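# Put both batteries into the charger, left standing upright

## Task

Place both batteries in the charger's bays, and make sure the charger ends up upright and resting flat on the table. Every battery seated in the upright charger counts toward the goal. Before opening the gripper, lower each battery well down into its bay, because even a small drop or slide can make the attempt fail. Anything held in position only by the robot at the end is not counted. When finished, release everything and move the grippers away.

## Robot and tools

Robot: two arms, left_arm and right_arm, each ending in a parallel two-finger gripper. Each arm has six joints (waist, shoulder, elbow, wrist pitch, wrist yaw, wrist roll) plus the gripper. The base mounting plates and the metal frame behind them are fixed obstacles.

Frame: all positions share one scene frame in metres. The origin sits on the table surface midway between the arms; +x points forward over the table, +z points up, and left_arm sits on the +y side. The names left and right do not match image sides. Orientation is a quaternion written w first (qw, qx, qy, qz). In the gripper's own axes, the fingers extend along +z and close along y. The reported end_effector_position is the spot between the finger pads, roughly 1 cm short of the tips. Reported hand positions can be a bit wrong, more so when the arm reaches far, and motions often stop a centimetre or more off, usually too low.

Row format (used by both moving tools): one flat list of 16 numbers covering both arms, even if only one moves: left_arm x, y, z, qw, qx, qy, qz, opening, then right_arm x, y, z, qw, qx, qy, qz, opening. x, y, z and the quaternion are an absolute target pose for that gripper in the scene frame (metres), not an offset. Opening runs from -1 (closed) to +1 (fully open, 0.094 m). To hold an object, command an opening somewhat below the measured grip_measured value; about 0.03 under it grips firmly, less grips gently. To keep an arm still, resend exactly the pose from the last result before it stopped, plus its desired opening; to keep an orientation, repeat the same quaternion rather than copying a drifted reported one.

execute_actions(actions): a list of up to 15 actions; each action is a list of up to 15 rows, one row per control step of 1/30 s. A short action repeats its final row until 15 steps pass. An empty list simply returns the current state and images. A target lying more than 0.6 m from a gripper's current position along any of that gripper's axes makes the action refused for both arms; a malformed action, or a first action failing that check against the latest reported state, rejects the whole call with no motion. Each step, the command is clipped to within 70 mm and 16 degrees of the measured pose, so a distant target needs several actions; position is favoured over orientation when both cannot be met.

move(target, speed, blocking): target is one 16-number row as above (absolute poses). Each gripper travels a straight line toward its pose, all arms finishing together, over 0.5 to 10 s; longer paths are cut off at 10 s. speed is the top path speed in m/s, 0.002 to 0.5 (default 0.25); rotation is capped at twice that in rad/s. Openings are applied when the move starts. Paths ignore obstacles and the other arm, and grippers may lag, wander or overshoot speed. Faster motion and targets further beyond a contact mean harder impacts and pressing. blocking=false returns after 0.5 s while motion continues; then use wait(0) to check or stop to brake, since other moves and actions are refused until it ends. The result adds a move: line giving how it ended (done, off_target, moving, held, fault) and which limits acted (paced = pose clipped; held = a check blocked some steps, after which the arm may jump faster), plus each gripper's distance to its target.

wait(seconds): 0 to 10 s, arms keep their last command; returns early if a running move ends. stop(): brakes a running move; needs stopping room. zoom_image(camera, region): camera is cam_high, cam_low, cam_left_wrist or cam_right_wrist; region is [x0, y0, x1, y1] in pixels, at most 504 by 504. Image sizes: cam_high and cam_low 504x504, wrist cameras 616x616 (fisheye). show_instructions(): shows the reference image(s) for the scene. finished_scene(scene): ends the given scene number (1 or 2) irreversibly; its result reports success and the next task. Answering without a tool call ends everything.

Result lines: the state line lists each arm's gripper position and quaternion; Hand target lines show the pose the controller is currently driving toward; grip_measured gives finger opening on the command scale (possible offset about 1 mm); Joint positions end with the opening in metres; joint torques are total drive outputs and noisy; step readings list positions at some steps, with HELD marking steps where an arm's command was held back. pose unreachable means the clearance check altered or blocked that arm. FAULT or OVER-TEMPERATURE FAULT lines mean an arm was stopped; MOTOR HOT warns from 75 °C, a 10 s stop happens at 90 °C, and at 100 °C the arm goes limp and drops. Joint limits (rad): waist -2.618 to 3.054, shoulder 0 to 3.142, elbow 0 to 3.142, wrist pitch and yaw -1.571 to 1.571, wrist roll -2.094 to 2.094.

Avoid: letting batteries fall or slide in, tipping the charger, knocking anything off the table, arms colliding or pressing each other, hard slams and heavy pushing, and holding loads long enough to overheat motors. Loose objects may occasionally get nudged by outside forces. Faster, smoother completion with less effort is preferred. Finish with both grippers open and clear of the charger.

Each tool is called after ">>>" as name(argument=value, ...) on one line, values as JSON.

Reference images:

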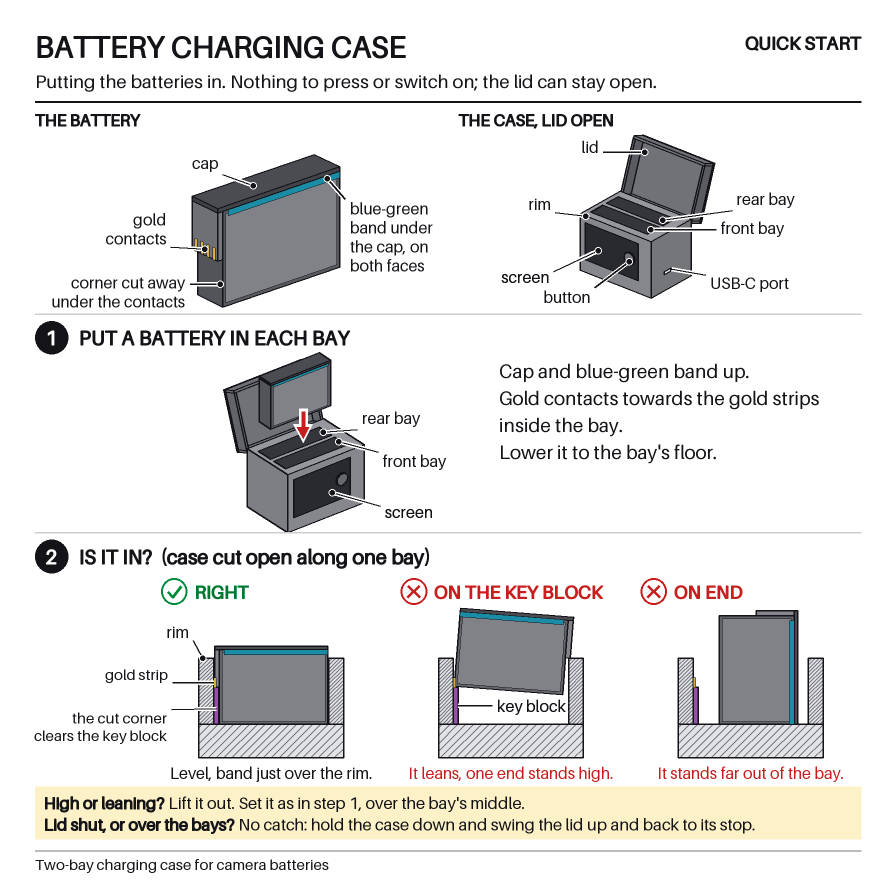

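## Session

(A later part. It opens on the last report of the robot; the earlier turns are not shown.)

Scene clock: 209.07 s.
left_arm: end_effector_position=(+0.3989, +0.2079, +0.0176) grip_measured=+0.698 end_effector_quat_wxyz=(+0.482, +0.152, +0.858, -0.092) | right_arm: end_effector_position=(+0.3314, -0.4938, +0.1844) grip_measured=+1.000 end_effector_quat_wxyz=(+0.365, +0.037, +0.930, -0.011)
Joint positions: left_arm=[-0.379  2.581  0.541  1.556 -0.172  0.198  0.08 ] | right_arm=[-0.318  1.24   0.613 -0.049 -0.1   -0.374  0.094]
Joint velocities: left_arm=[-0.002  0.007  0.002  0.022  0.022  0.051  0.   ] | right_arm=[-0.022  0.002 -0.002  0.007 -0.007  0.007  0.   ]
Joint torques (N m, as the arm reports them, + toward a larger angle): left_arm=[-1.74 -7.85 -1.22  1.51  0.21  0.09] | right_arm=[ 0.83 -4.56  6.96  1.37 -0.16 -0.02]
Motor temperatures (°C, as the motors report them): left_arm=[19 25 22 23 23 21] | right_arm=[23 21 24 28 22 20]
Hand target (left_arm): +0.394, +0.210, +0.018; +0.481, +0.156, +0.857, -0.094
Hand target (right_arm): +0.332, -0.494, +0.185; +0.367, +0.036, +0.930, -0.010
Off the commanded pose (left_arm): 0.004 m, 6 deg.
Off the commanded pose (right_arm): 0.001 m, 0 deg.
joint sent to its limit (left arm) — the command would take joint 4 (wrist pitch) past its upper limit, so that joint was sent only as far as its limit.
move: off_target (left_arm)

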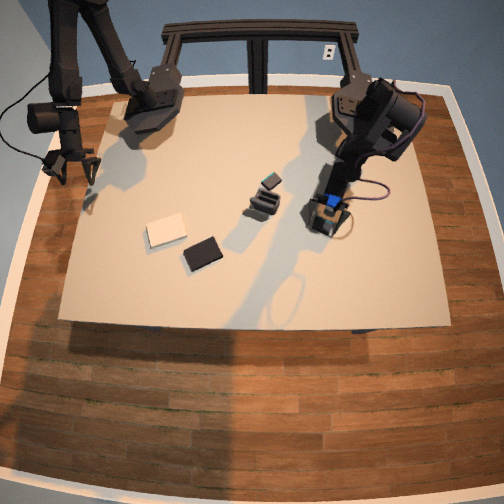

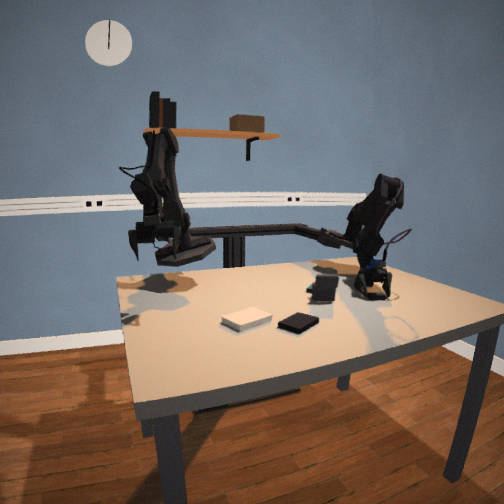

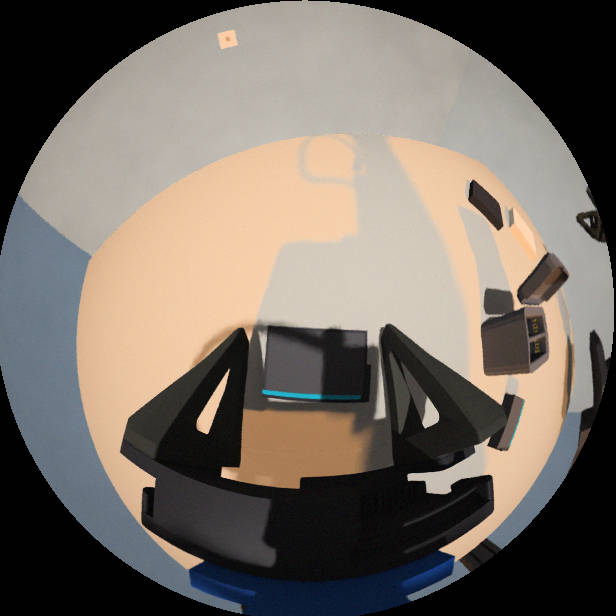

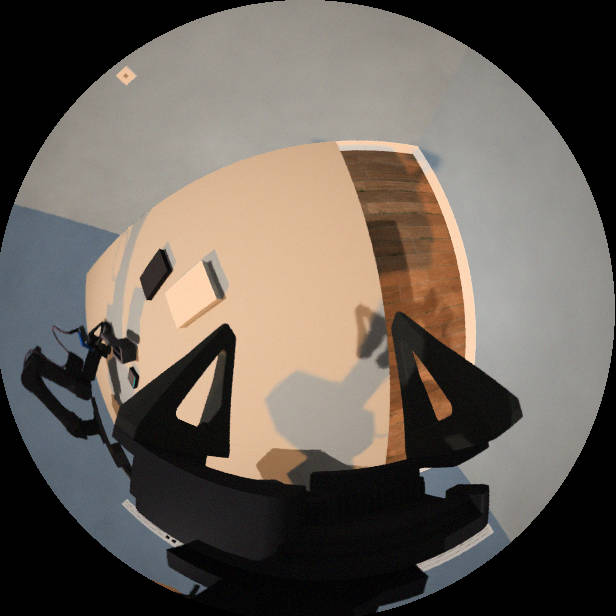

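>>> move(target=[0.390,0.211,0.011,0.470,0.153,0.866,-0.083,0.7, 0.3322,-0.4937,0.1851,0.367,0.036,0.930,-0.010,1], speed=0.03)

Scene clock: 216.20 s.
left_arm: end_effector_position=(+0.3998, +0.2115, +0.0170) grip_measured=+0.698 end_effector_quat_wxyz=(+0.482, +0.148, +0.860, -0.082) | right_arm: end_effector_position=(+0.3314, -0.4939, +0.1844) grip_measured=+1.000 end_effector_quat_wxyz=(+0.365, +0.037, +0.930, -0.011)
Joint positions: left_arm=[-0.379  2.581  0.541  1.556 -0.193  0.198  0.08 ] | right_arm=[-0.318  1.24   0.613 -0.049 -0.1   -0.374  0.094]
Joint velocities: left_arm=[-0.007  0.012  0.002  0.037 -0.037  0.007  0.001] | right_arm=[-0.002  0.002 -0.002  0.022 -0.066  0.022  0.   ]
Joint torques (N m, as the arm reports them, + toward a larger angle): left_arm=[-2.97 -6.97 -1.    1.34  0.01 -0.04] | right_arm=[ 0.91 -4.54  6.82  1.38 -0.16  0.01]
Motor temperatures (°C, as the motors report them): left_arm=[19 26 21 23 23 21] | right_arm=[23 21 24 28 22 20]
Hand target (left_arm): +0.390, +0.211, +0.011; +0.470, +0.153, +0.865, -0.083
Hand target (right_arm): +0.332, -0.494, +0.185; +0.367, +0.036, +0.930, -0.010
Off the commanded pose (left_arm): 0.012 m, 2 deg.
Off the commanded pose (right_arm): 0.001 m, 0 deg.
move: off_target (left_arm)

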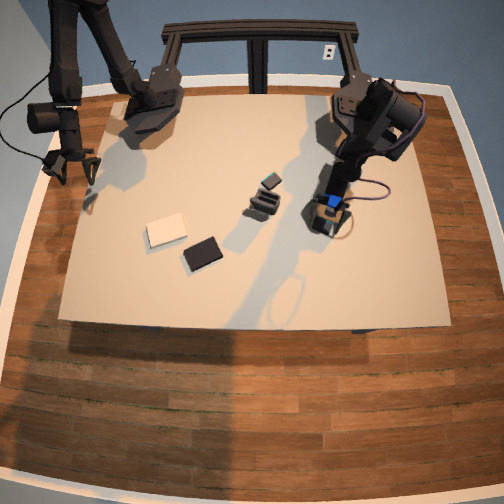

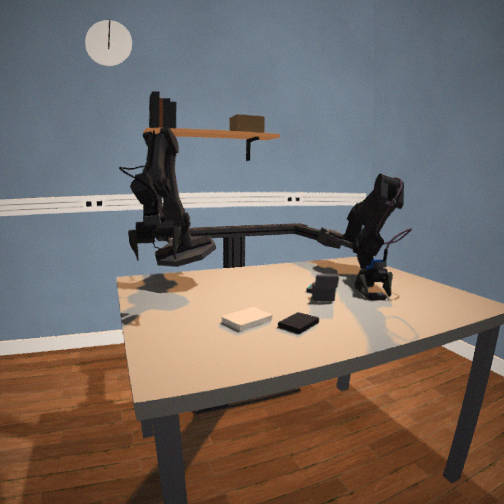

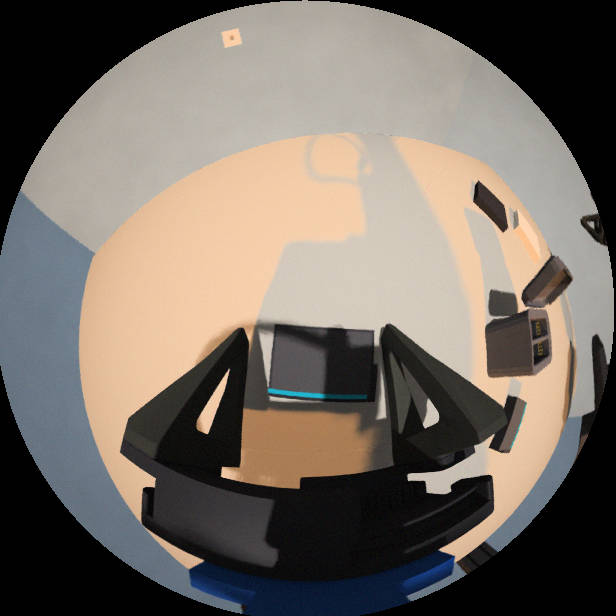

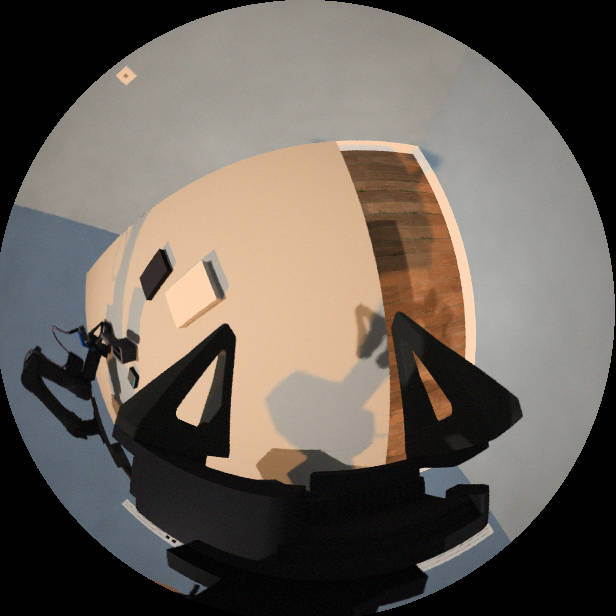

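>>> move(target=[0.388,0.208,0.009,0.439,0.156,0.881,-0.078,0.7, 0.3322,-0.4937,0.1851,0.367,0.036,0.930,-0.010,1], speed=0.03)

Scene clock: 220.43 s.
left_arm: end_effector_position=(+0.3954, +0.2113, +0.0115) grip_measured=+0.698 end_effector_quat_wxyz=(+0.454, +0.145, +0.876, -0.078) | right_arm: end_effector_position=(+0.3313, -0.4939, +0.1843) grip_measured=+1.000 end_effector_quat_wxyz=(+0.364, +0.037, +0.930, -0.011)
Joint positions: left_arm=[-0.392  2.537  0.541  1.446 -0.219  0.169  0.08 ] | right_arm=[-0.318  1.24   0.613 -0.05  -0.1   -0.374  0.094]
Joint velocities: left_arm=[-0.012 -0.017 -0.002  0.022 -0.037  0.022  0.   ] | right_arm=[-0.002 -0.002 -0.002  0.037 -0.051 -0.051  0.   ]
Joint torques (N m, as the arm reports them, + toward a larger angle): left_arm=[-3.48 -9.51 -0.34  0.97 -0.01  0.01] | right_arm=[ 0.93 -4.81  6.84  1.4  -0.16 -0.01]
Motor temperatures (°C, as the motors report them): left_arm=[19 26 21 24 23 21] | right_arm=[23 21 24 28 22 20]
Hand target (left_arm): +0.388, +0.208, +0.009; +0.440, +0.156, +0.881, -0.077
Hand target (right_arm): +0.332, -0.494, +0.185; +0.367, +0.036, +0.930, -0.010
Off the commanded pose (left_arm): 0.008 m, 2 deg.
Off the commanded pose (right_arm): 0.001 m, 0 deg.
move: done

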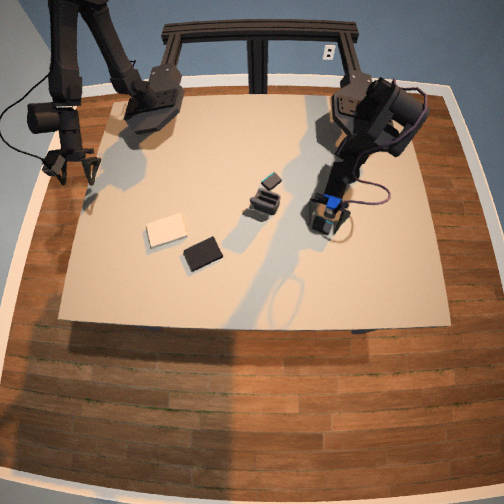

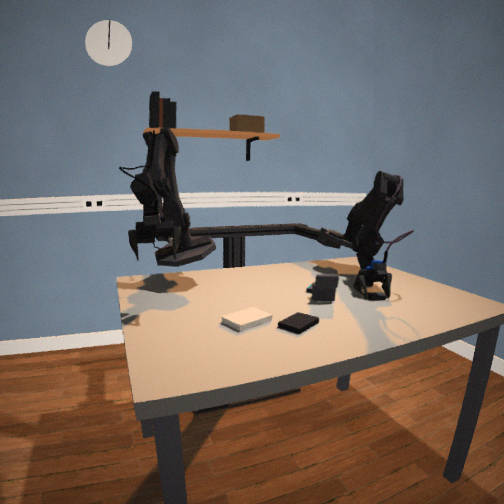

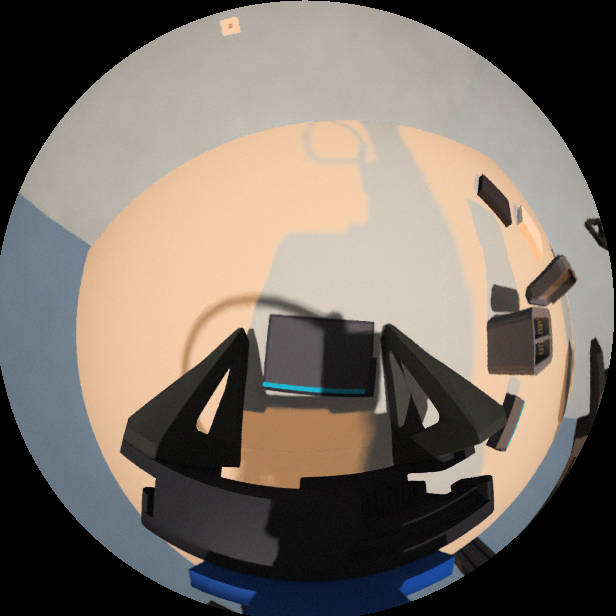

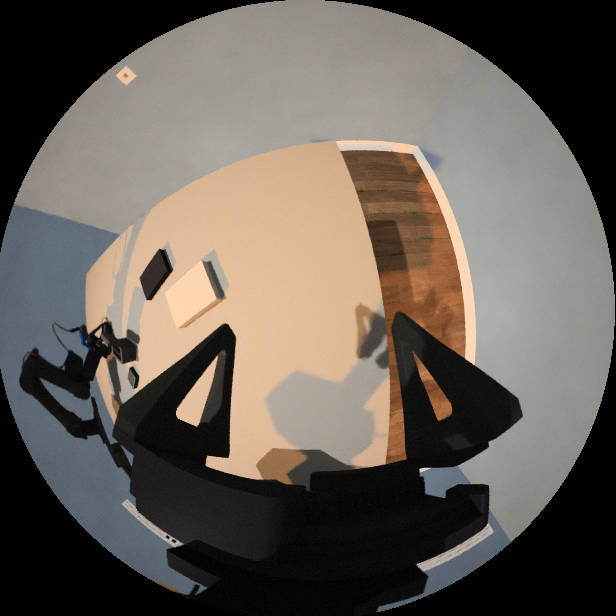

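>>> execute_actions(actions=[[[0.388,0.208,0.009,0.439,0.156,0.881,-0.078,0.3, 0.3322,-0.4937,0.1851,0.367,0.036,0.930,-0.010,1]],[[0.388,0.208,0.009,0.439,0.156,0.881,-0.078,0.17, 0.3322,-0.4937,0.1851,0.367,0.036,0.930,-0.010,1]]])

>>> move(target=[0.39,0.208,0.05,0.439,0.156,0.881,-0.078,0.17, 0.3322,-0.4937,0.1851,0.367,0.036,0.930,-0.010,1], speed=0.15)

Scene clock: 224.93 s.
left_arm: end_effector_position=(+0.3949, +0.2107, +0.0113) grip_measured=+0.213 end_effector_quat_wxyz=(+0.453, +0.145, +0.876, -0.079) | right_arm: end_effector_position=(+0.3313, -0.4939, +0.1843) grip_measured=+1.000 end_effector_quat_wxyz=(+0.364, +0.037, +0.930, -0.011)
Joint positions: left_arm=[-0.393  2.536  0.541  1.443 -0.219  0.167  0.057] | right_arm=[-0.318  1.24   0.613 -0.05  -0.1   -0.374  0.094]
Joint velocities: left_arm=[-0.007 -0.002 -0.012  0.022 -0.037  0.007 -0.   ] | right_arm=[-0.007  0.012  0.002 -0.022 -0.095 -0.022  0.   ]
Joint torques (N m, as the arm reports them, + toward a larger angle): left_arm=[-3.38 -9.39 -0.38  1.    0.    0.02] | right_arm=[ 0.9  -4.6   6.81  1.38 -0.17 -0.03]
Motor temperatures (°C, as the motors report them): left_arm=[19 26 21 23 23 21] | right_arm=[23 21 24 28 22 20]
Hand target (left_arm): +0.388, +0.208, +0.009; +0.440, +0.156, +0.881, -0.078
Hand target (right_arm): +0.332, -0.494, +0.185; +0.367, +0.036, +0.930, -0.010
Off the commanded pose (left_arm): 0.008 m, 2 deg.
Off the commanded pose (right_arm): 0.001 m, 0 deg.
Step readings (end_effector_position; steps 1 to 15: 1st action; 16 to 30: 2nd action):
0: left_arm (+0.3954, +0.2113, +0.0115) | right_arm (+0.3313, -0.4939, +0.1843)
1: left_arm (+0.3953, +0.2113, +0.0114) | right_arm (+0.3313, -0.4939, +0.1843)
2: left_arm (+0.3953, +0.2112, +0.0114) | right_arm (+0.3313, -0.4939, +0.1843)
4: left_arm (+0.3950, +0.2107, +0.0114) | right_arm (+0.3313, -0.4939, +0.1843)
8: left_arm (+0.3949, +0.2107, +0.0113) | right_arm (+0.3313, -0.4939, +0.1843)
15: left_arm (+0.3949, +0.2107, +0.0113) | right_arm (+0.3313, -0.4939, +0.1843)
16: left_arm (+0.3949, +0.2107, +0.0113) | right_arm (+0.3313, -0.4939, +0.1843)
17: left_arm (+0.3949, +0.2107, +0.0113) | right_arm (+0.3313, -0.4939, +0.1843)
19: left_arm (+0.3949, +0.2107, +0.0113) | right_arm (+0.3313, -0.4939, +0.1843)
23: left_arm (+0.3949, +0.2107, +0.0113) | right_arm (+0.3313, -0.4939, +0.1843)
30: end_effector_position above

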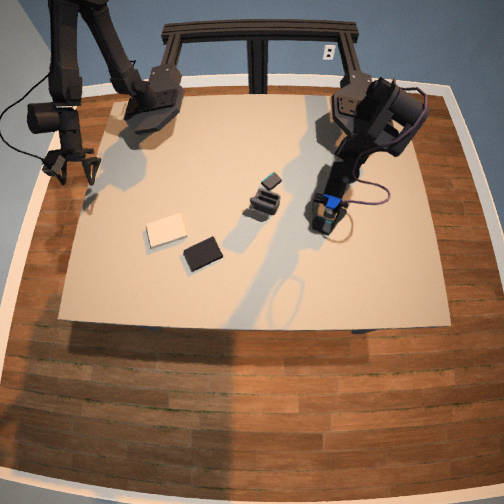

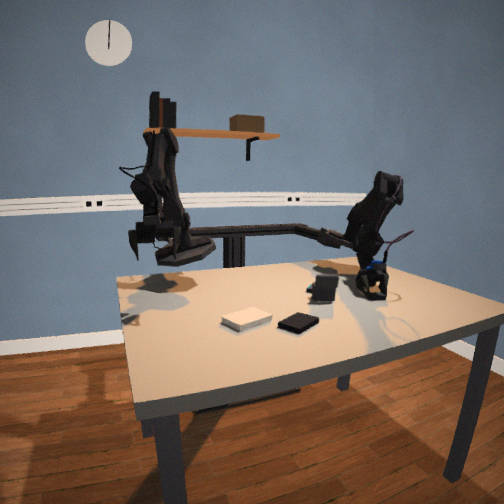

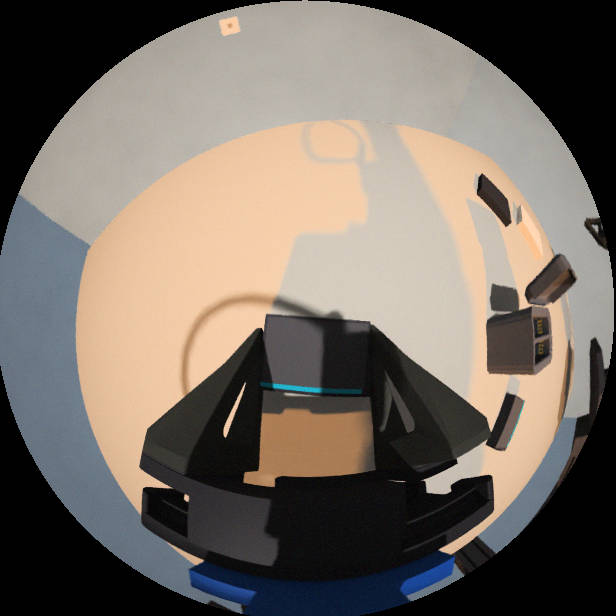

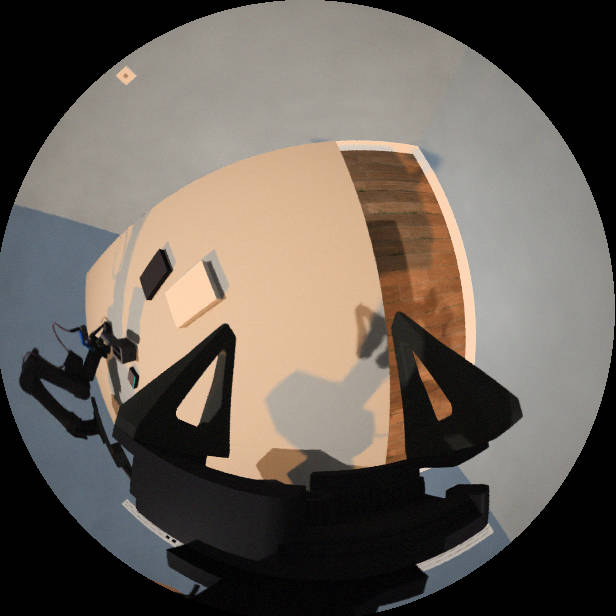

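Scene clock: 226.03 s.
left_arm: end_effector_position=(+0.3947, +0.2105, +0.0440) grip_measured=+0.213 end_effector_quat_wxyz=(+0.436, +0.154, +0.884, -0.074) | right_arm: end_effector_position=(+0.3313, -0.4939, +0.1843) grip_measured=+1.000 end_effector_quat_wxyz=(+0.364, +0.037, +0.930, -0.011)
Joint positions: left_arm=[-0.432  2.314  0.491  1.225 -0.256  0.15   0.057] | right_arm=[-0.318  1.24   0.613 -0.05  -0.1   -0.374  0.094]
Joint velocities: left_arm=[ 0.007 -0.007 -0.007  0.051 -0.022  0.037  0.   ] | right_arm=[-0.017  0.002  0.002 -0.037  0.037 -0.022  0.   ]
Joint torques (N m, as the arm reports them, + toward a larger angle): left_arm=[-3.3  -9.67 -0.26  1.33  0.   -0.03] | right_arm=[ 0.89 -4.66  6.75  1.38 -0.15 -0.03]
Motor temperatures (°C, as the motors report them): left_arm=[19 26 21 23 23 21] | right_arm=[23 21 24 28 22 20]
Hand target (left_arm): +0.391, +0.208, +0.050; +0.439, +0.156, +0.881, -0.078
Hand target (right_arm): +0.332, -0.494, +0.185; +0.367, +0.036, +0.930, -0.010
Off the commanded pose (left_arm): 0.008 m, 1 deg.
Off the commanded pose (right_arm): 0.001 m, 0 deg.
move: done

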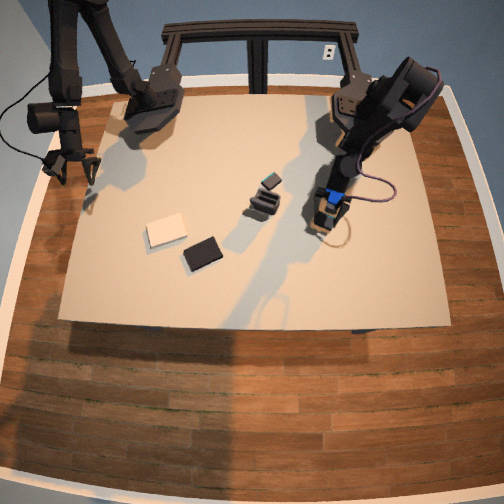

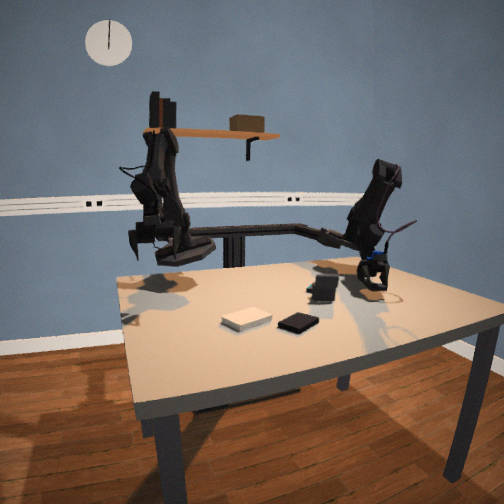

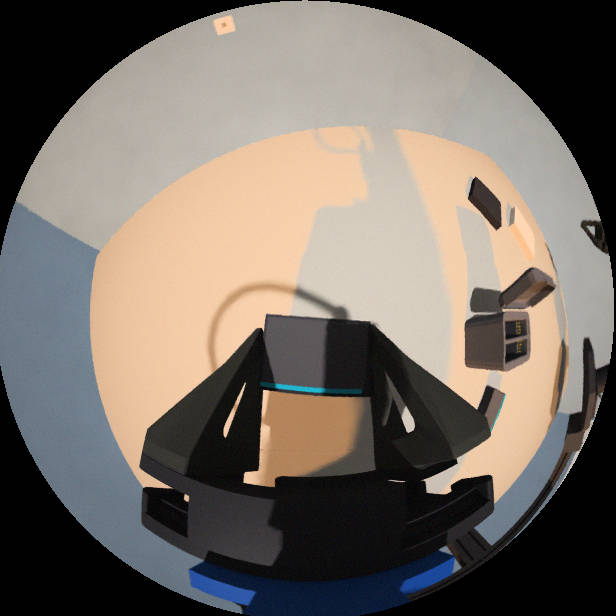

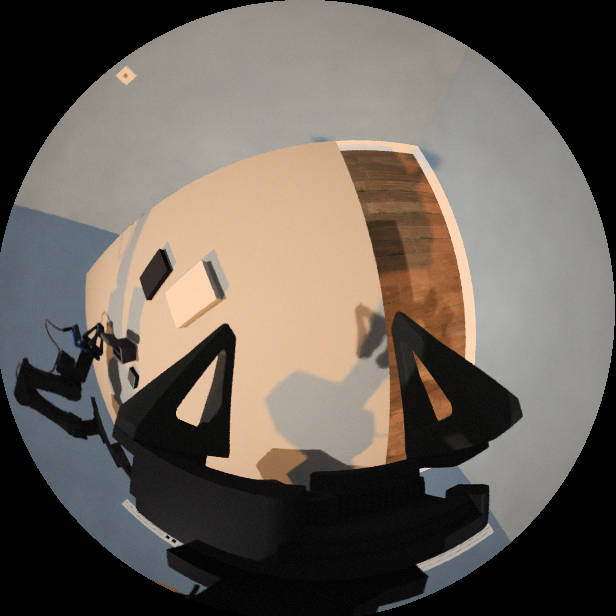

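>>> move(target=[0.36,0.21,0.065,-0.2714,0.1673,0.9469,0.0480,0.17, 0.3322,-0.4937,0.1851,0.367,0.036,0.930,-0.010,1], speed=0.3)

Scene clock: 232.70 s.
left_arm: end_effector_position=(+0.3541, +0.2123, +0.0557) grip_measured=+0.213 end_effector_quat_wxyz=(-0.273, +0.168, +0.945, +0.063) | right_arm: end_effector_position=(+0.3312, -0.4939, +0.1843) grip_measured=+1.000 end_effector_quat_wxyz=(+0.364, +0.037, +0.931, -0.011)
Joint positions: left_arm=[-0.45   2.68   2.04  -1.491 -0.186 -0.26   0.057] | right_arm=[-0.318  1.24   0.613 -0.05  -0.1   -0.374  0.094]
Joint velocities: left_arm=[ 0.007 -0.007  0.007 -0.081 -0.007 -0.007  0.   ] | right_arm=[ 0.012 -0.012 -0.012 -0.037 -0.007 -0.022  0.   ]
Joint torques (N m, as the arm reports them, + toward a larger angle): left_arm=[ -3.47 -12.89   5.38  -0.88   0.1   -0.07] | right_arm=[ 0.9  -4.58  6.83  1.39 -0.17 -0.03]
Motor temperatures (°C, as the motors report them): left_arm=[19 27 22 23 23 21] | right_arm=[23 21 24 28 22 20]
Hand target (left_arm): +0.359, +0.210, +0.063; -0.269, +0.163, +0.948, +0.058
Hand target (right_arm): +0.332, -0.494, +0.185; +0.367, +0.036, +0.930, -0.010
Off the commanded pose (left_arm): 0.011 m, 2 deg.
Off the commanded pose (right_arm): 0.001 m, 0 deg.
move: off_target (left_arm)

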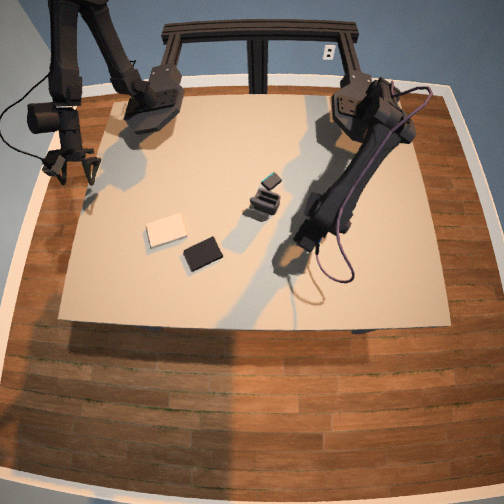

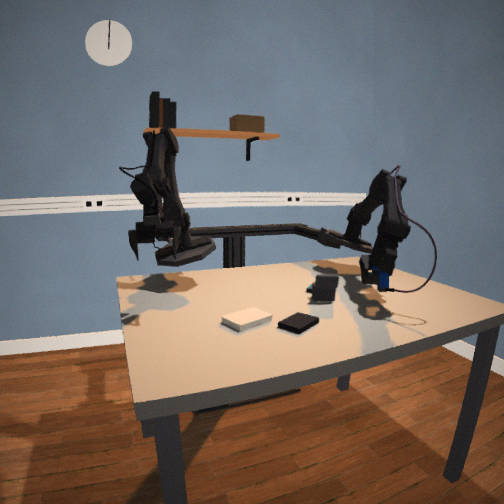

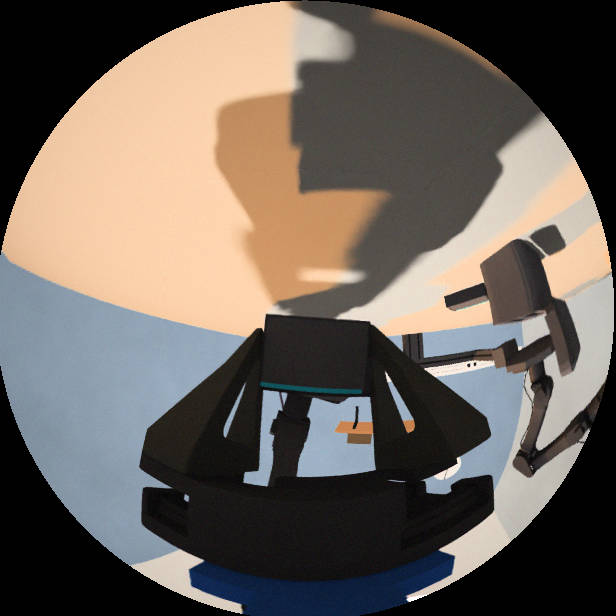

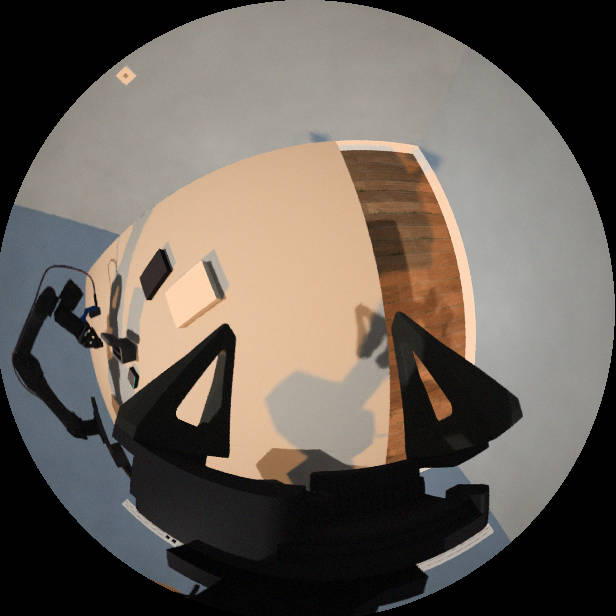

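>>> move(target=[0.36,0.21,0.042,-0.288,0.166,0.942,0.051,0.17, 0.3322,-0.4937,0.1851,0.367,0.036,0.930,-0.010,1], speed=0.05)

>>> zoom_image(camera="cam_low", region=[330, 230, 430, 320])

Scene clock: 237.37 s.
left_arm: end_effector_position=(+0.3554, +0.2126, +0.0349) grip_measured=+0.213 end_effector_quat_wxyz=(-0.289, +0.165, +0.941, +0.058) | right_arm: end_effector_position=(+0.3312, -0.4940, +0.1842) grip_measured=+1.000 end_effector_quat_wxyz=(+0.364, +0.037, +0.931, -0.011)
Joint positions: left_arm=[-0.427  2.761  2.107 -1.501 -0.174 -0.246  0.057] | right_arm=[-0.318  1.24   0.613 -0.05  -0.099 -0.374  0.094]
Joint velocities: left_arm=[ 0.002 -0.017  0.012 -0.066 -0.022 -0.051  0.001] | right_arm=[-0.012 -0.002  0.007 -0.051 -0.007 -0.022  0.   ]
Joint torques (N m, as the arm reports them, + toward a larger angle): left_arm=[ -3.56 -12.84   5.08  -0.92   0.12   0.1 ] | right_arm=[ 0.93 -4.62  6.88  1.37 -0.13 -0.01]
Motor temperatures (°C, as the motors report them): left_arm=[19 27 22 23 23 21] | right_arm=[23 21 24 28 22 20]
Hand target (left_arm): +0.360, +0.210, +0.042; -0.288, +0.166, +0.942, +0.051
Hand target (right_arm): +0.332, -0.494, +0.185; +0.367, +0.036, +0.930, -0.010
Off the commanded pose (left_arm): 0.009 m, 1 deg.
Off the commanded pose (right_arm): 0.001 m, 0 deg.
move: done

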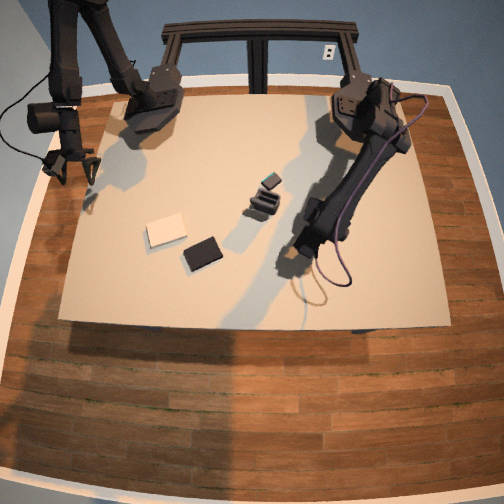

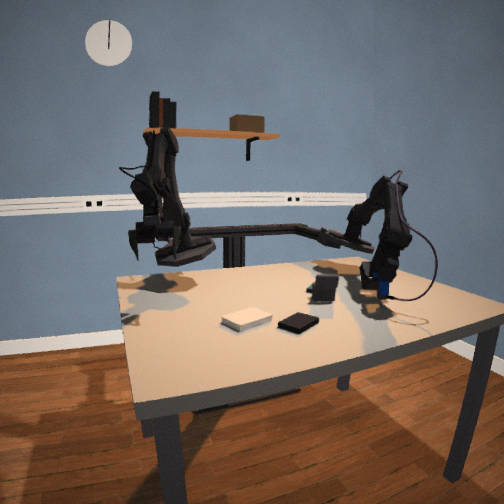

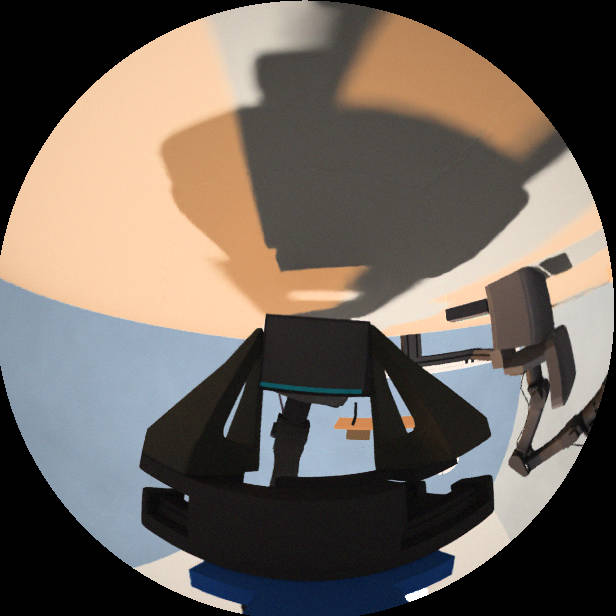

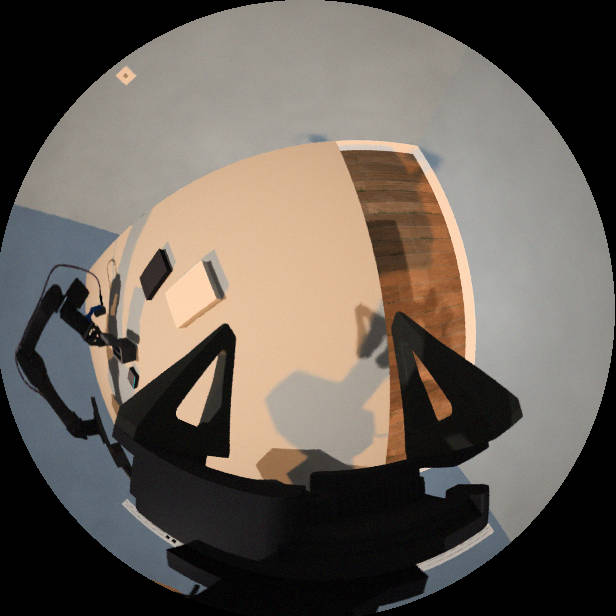

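Region (330, 230, 430, 320) of cam_low's 504x504 image, scaled by 5.040, with more detail than that image has; it fills the top 454 rows of this view, and the rest is white.

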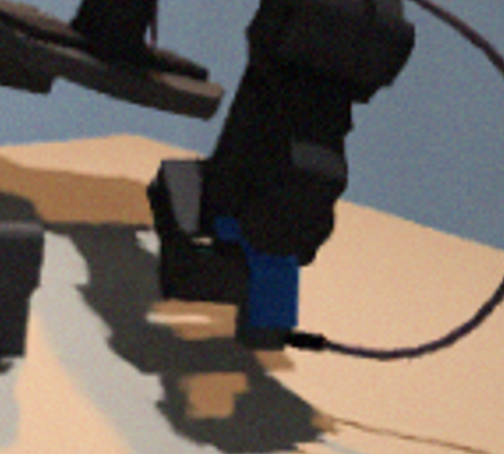

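>>> move(target=[0.36,0.21,0.037,-0.288,0.166,0.942,0.051,0.17, 0.3322,-0.4937,0.1851,0.367,0.036,0.930,-0.010,1], speed=0.02)

>>> zoom_image(camera="cam_low", region=[330, 230, 430, 320])

Scene clock: 241.87 s.
left_arm: end_effector_position=(+0.3518, +0.2130, +0.0313) grip_measured=+0.213 end_effector_quat_wxyz=(-0.297, +0.167, +0.938, +0.060) | right_arm: end_effector_position=(+0.3312, -0.4940, +0.1842) grip_measured=+1.000 end_effector_quat_wxyz=(+0.364, +0.037, +0.931, -0.011)
Joint positions: left_arm=[-0.427  2.775  2.108 -1.505 -0.173 -0.243  0.057] | right_arm=[-0.318  1.24   0.613 -0.05  -0.099 -0.374  0.094]
Joint velocities: left_arm=[ 0.012  0.002 -0.012 -0.066 -0.066 -0.037 -0.001] | right_arm=[ 0.002 -0.012  0.017 -0.081 -0.066 -0.007  0.   ]
Joint torques (N m, as the arm reports them, + toward a larger angle): left_arm=[ -3.29 -13.12   5.31  -0.87   0.1    0.07] | right_arm=[ 0.87 -4.62  6.82  1.37 -0.17 -0.04]
Motor temperatures (°C, as the motors report them): left_arm=[19 28 22 23 23 21] | right_arm=[23 21 24 28 22 20]
Hand target (left_arm): +0.360, +0.210, +0.037; -0.288, +0.166, +0.942, +0.051
Hand target (right_arm): +0.332, -0.494, +0.185; +0.367, +0.036, +0.930, -0.010
Off the commanded pose (left_arm): 0.010 m, 1 deg.
Off the commanded pose (right_arm): 0.001 m, 0 deg.
move: done

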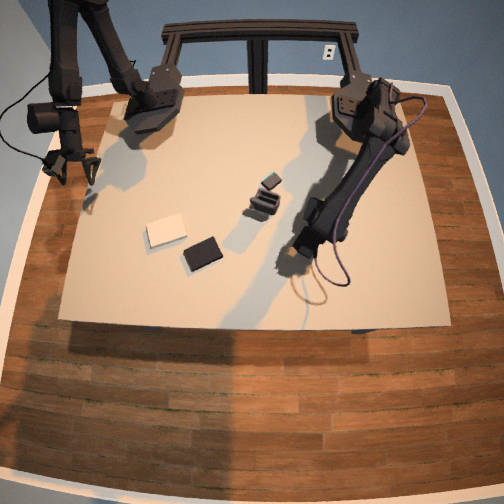

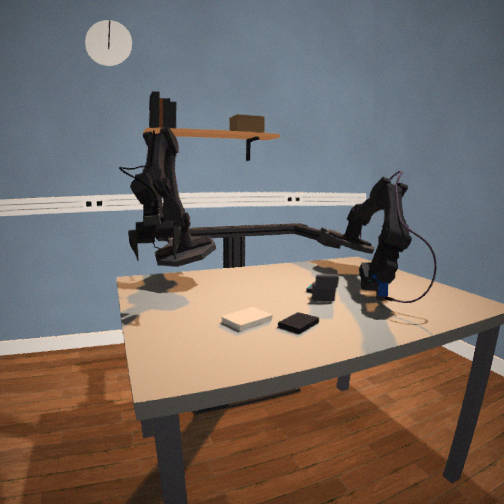

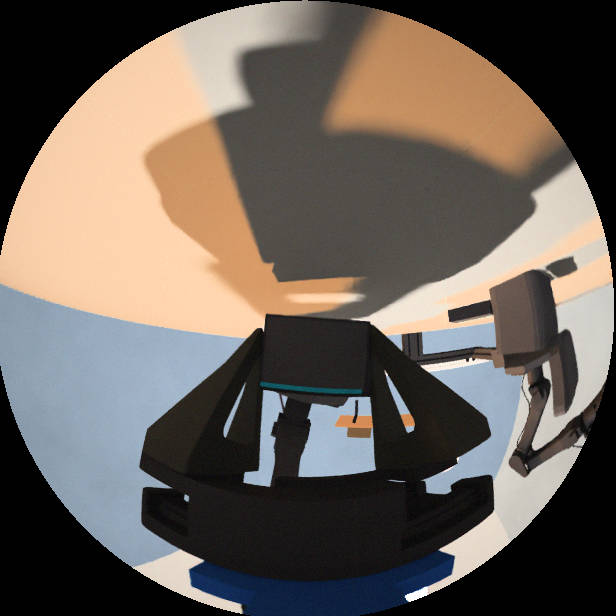

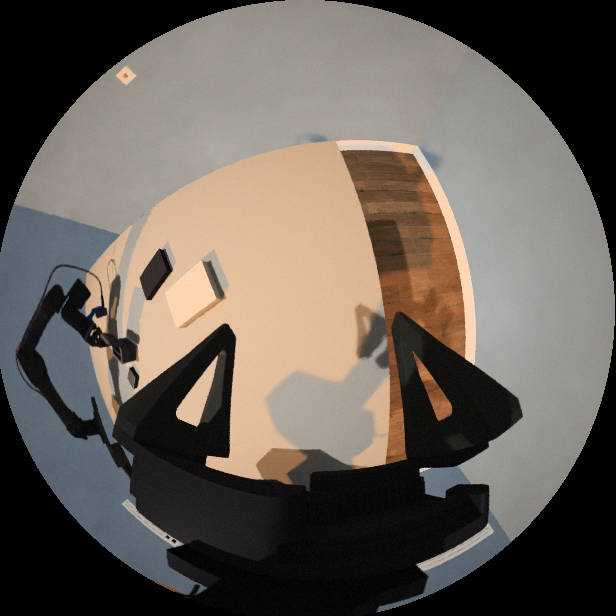

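Region (330, 230, 430, 320) of cam_low's 504x504 image, scaled by 5.040, with more detail than that image has; it fills the top 454 rows of this view, and the rest is white.

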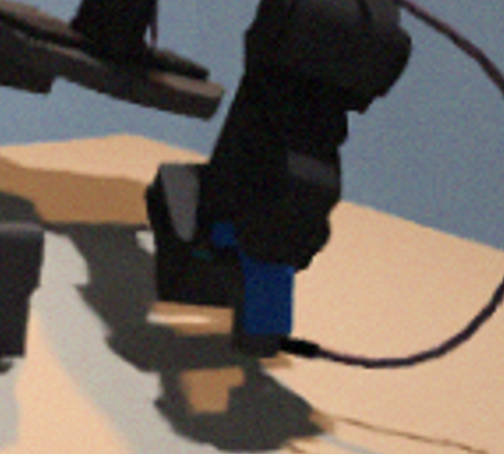

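>>> move(target=[0.36,0.21,0.033,-0.284,0.166,0.943,0.050,0.17, 0.3322,-0.4937,0.1851,0.367,0.036,0.930,-0.010,1], speed=0.02)

>>> zoom_image(camera="cam_low", region=[330, 230, 430, 320])

Scene clock: 245.13 s.
left_arm: end_effector_position=(+0.3527, +0.2123, +0.0305) grip_measured=+0.213 end_effector_quat_wxyz=(-0.294, +0.168, +0.939, +0.058) | right_arm: end_effector_position=(+0.3312, -0.4940, +0.1842) grip_measured=+1.000 end_effector_quat_wxyz=(+0.364, +0.037, +0.931, -0.011)
Joint positions: left_arm=[-0.427  2.775  2.108 -1.499 -0.173 -0.24   0.057] | right_arm=[-0.318  1.24   0.613 -0.05  -0.099 -0.374  0.094]
Joint velocities: left_arm=[-0.007 -0.007  0.007 -0.037 -0.095  0.007  0.001] | right_arm=[ 0.002 -0.007 -0.012  0.022 -0.081 -0.007  0.   ]
Joint torques (N m, as the arm reports them, + toward a larger angle): left_arm=[ -3.06 -13.23   4.25  -0.77   0.1    0.11] | right_arm=[ 0.86 -4.62  6.89  1.4  -0.18 -0.01]
Motor temperatures (°C, as the motors report them): left_arm=[19 28 22 23 23 21] | right_arm=[23 21 24 28 22 20]
Hand target (left_arm): +0.360, +0.210, +0.033; -0.284, +0.166, +0.943, +0.050
Hand target (right_arm): +0.332, -0.494, +0.185; +0.367, +0.036, +0.930, -0.010
Off the commanded pose (left_arm): 0.008 m, 2 deg.
Off the commanded pose (right_arm): 0.001 m, 0 deg.
move: done

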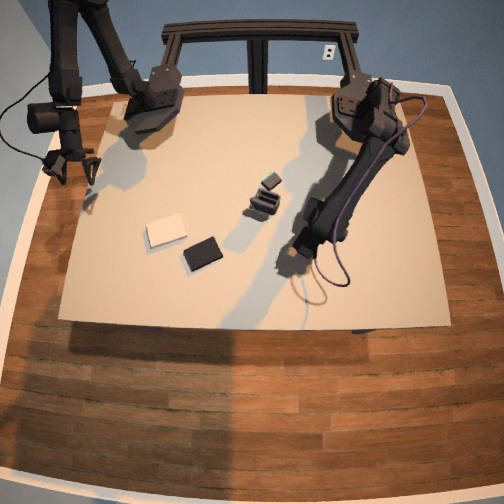

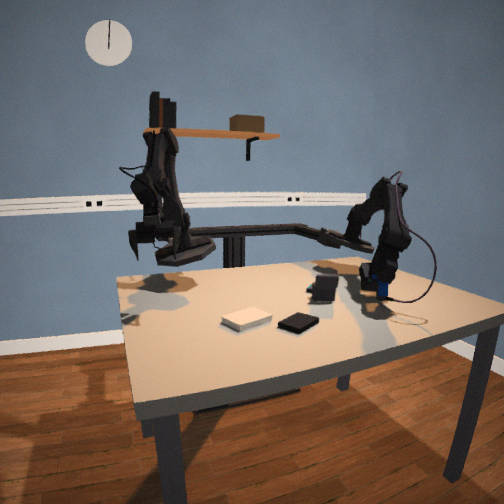

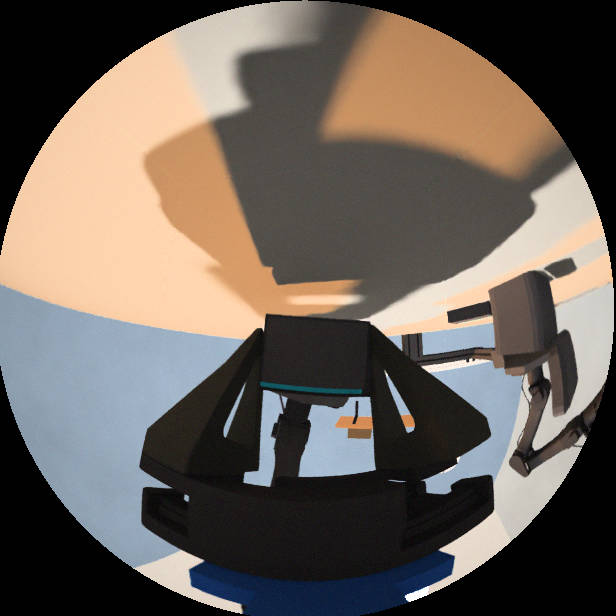

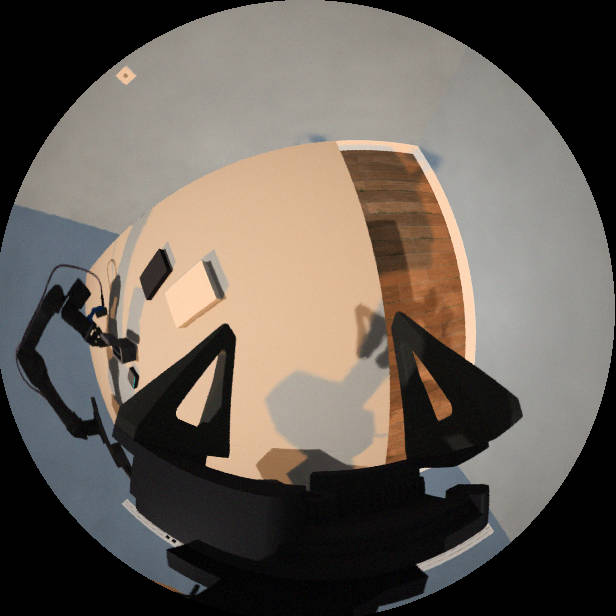

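Region (330, 230, 430, 320) of cam_low's 504x504 image, scaled by 5.040, with more detail than that image has; it fills the top 454 rows of this view, and the rest is white.

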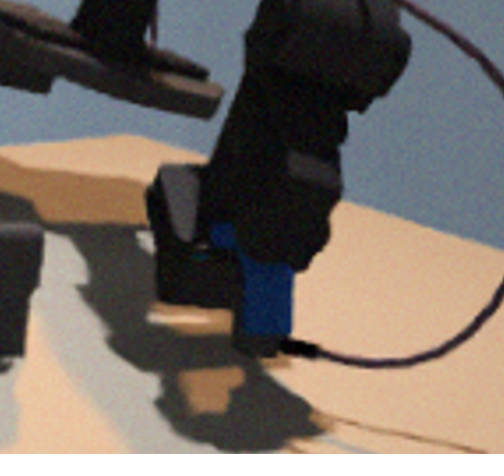

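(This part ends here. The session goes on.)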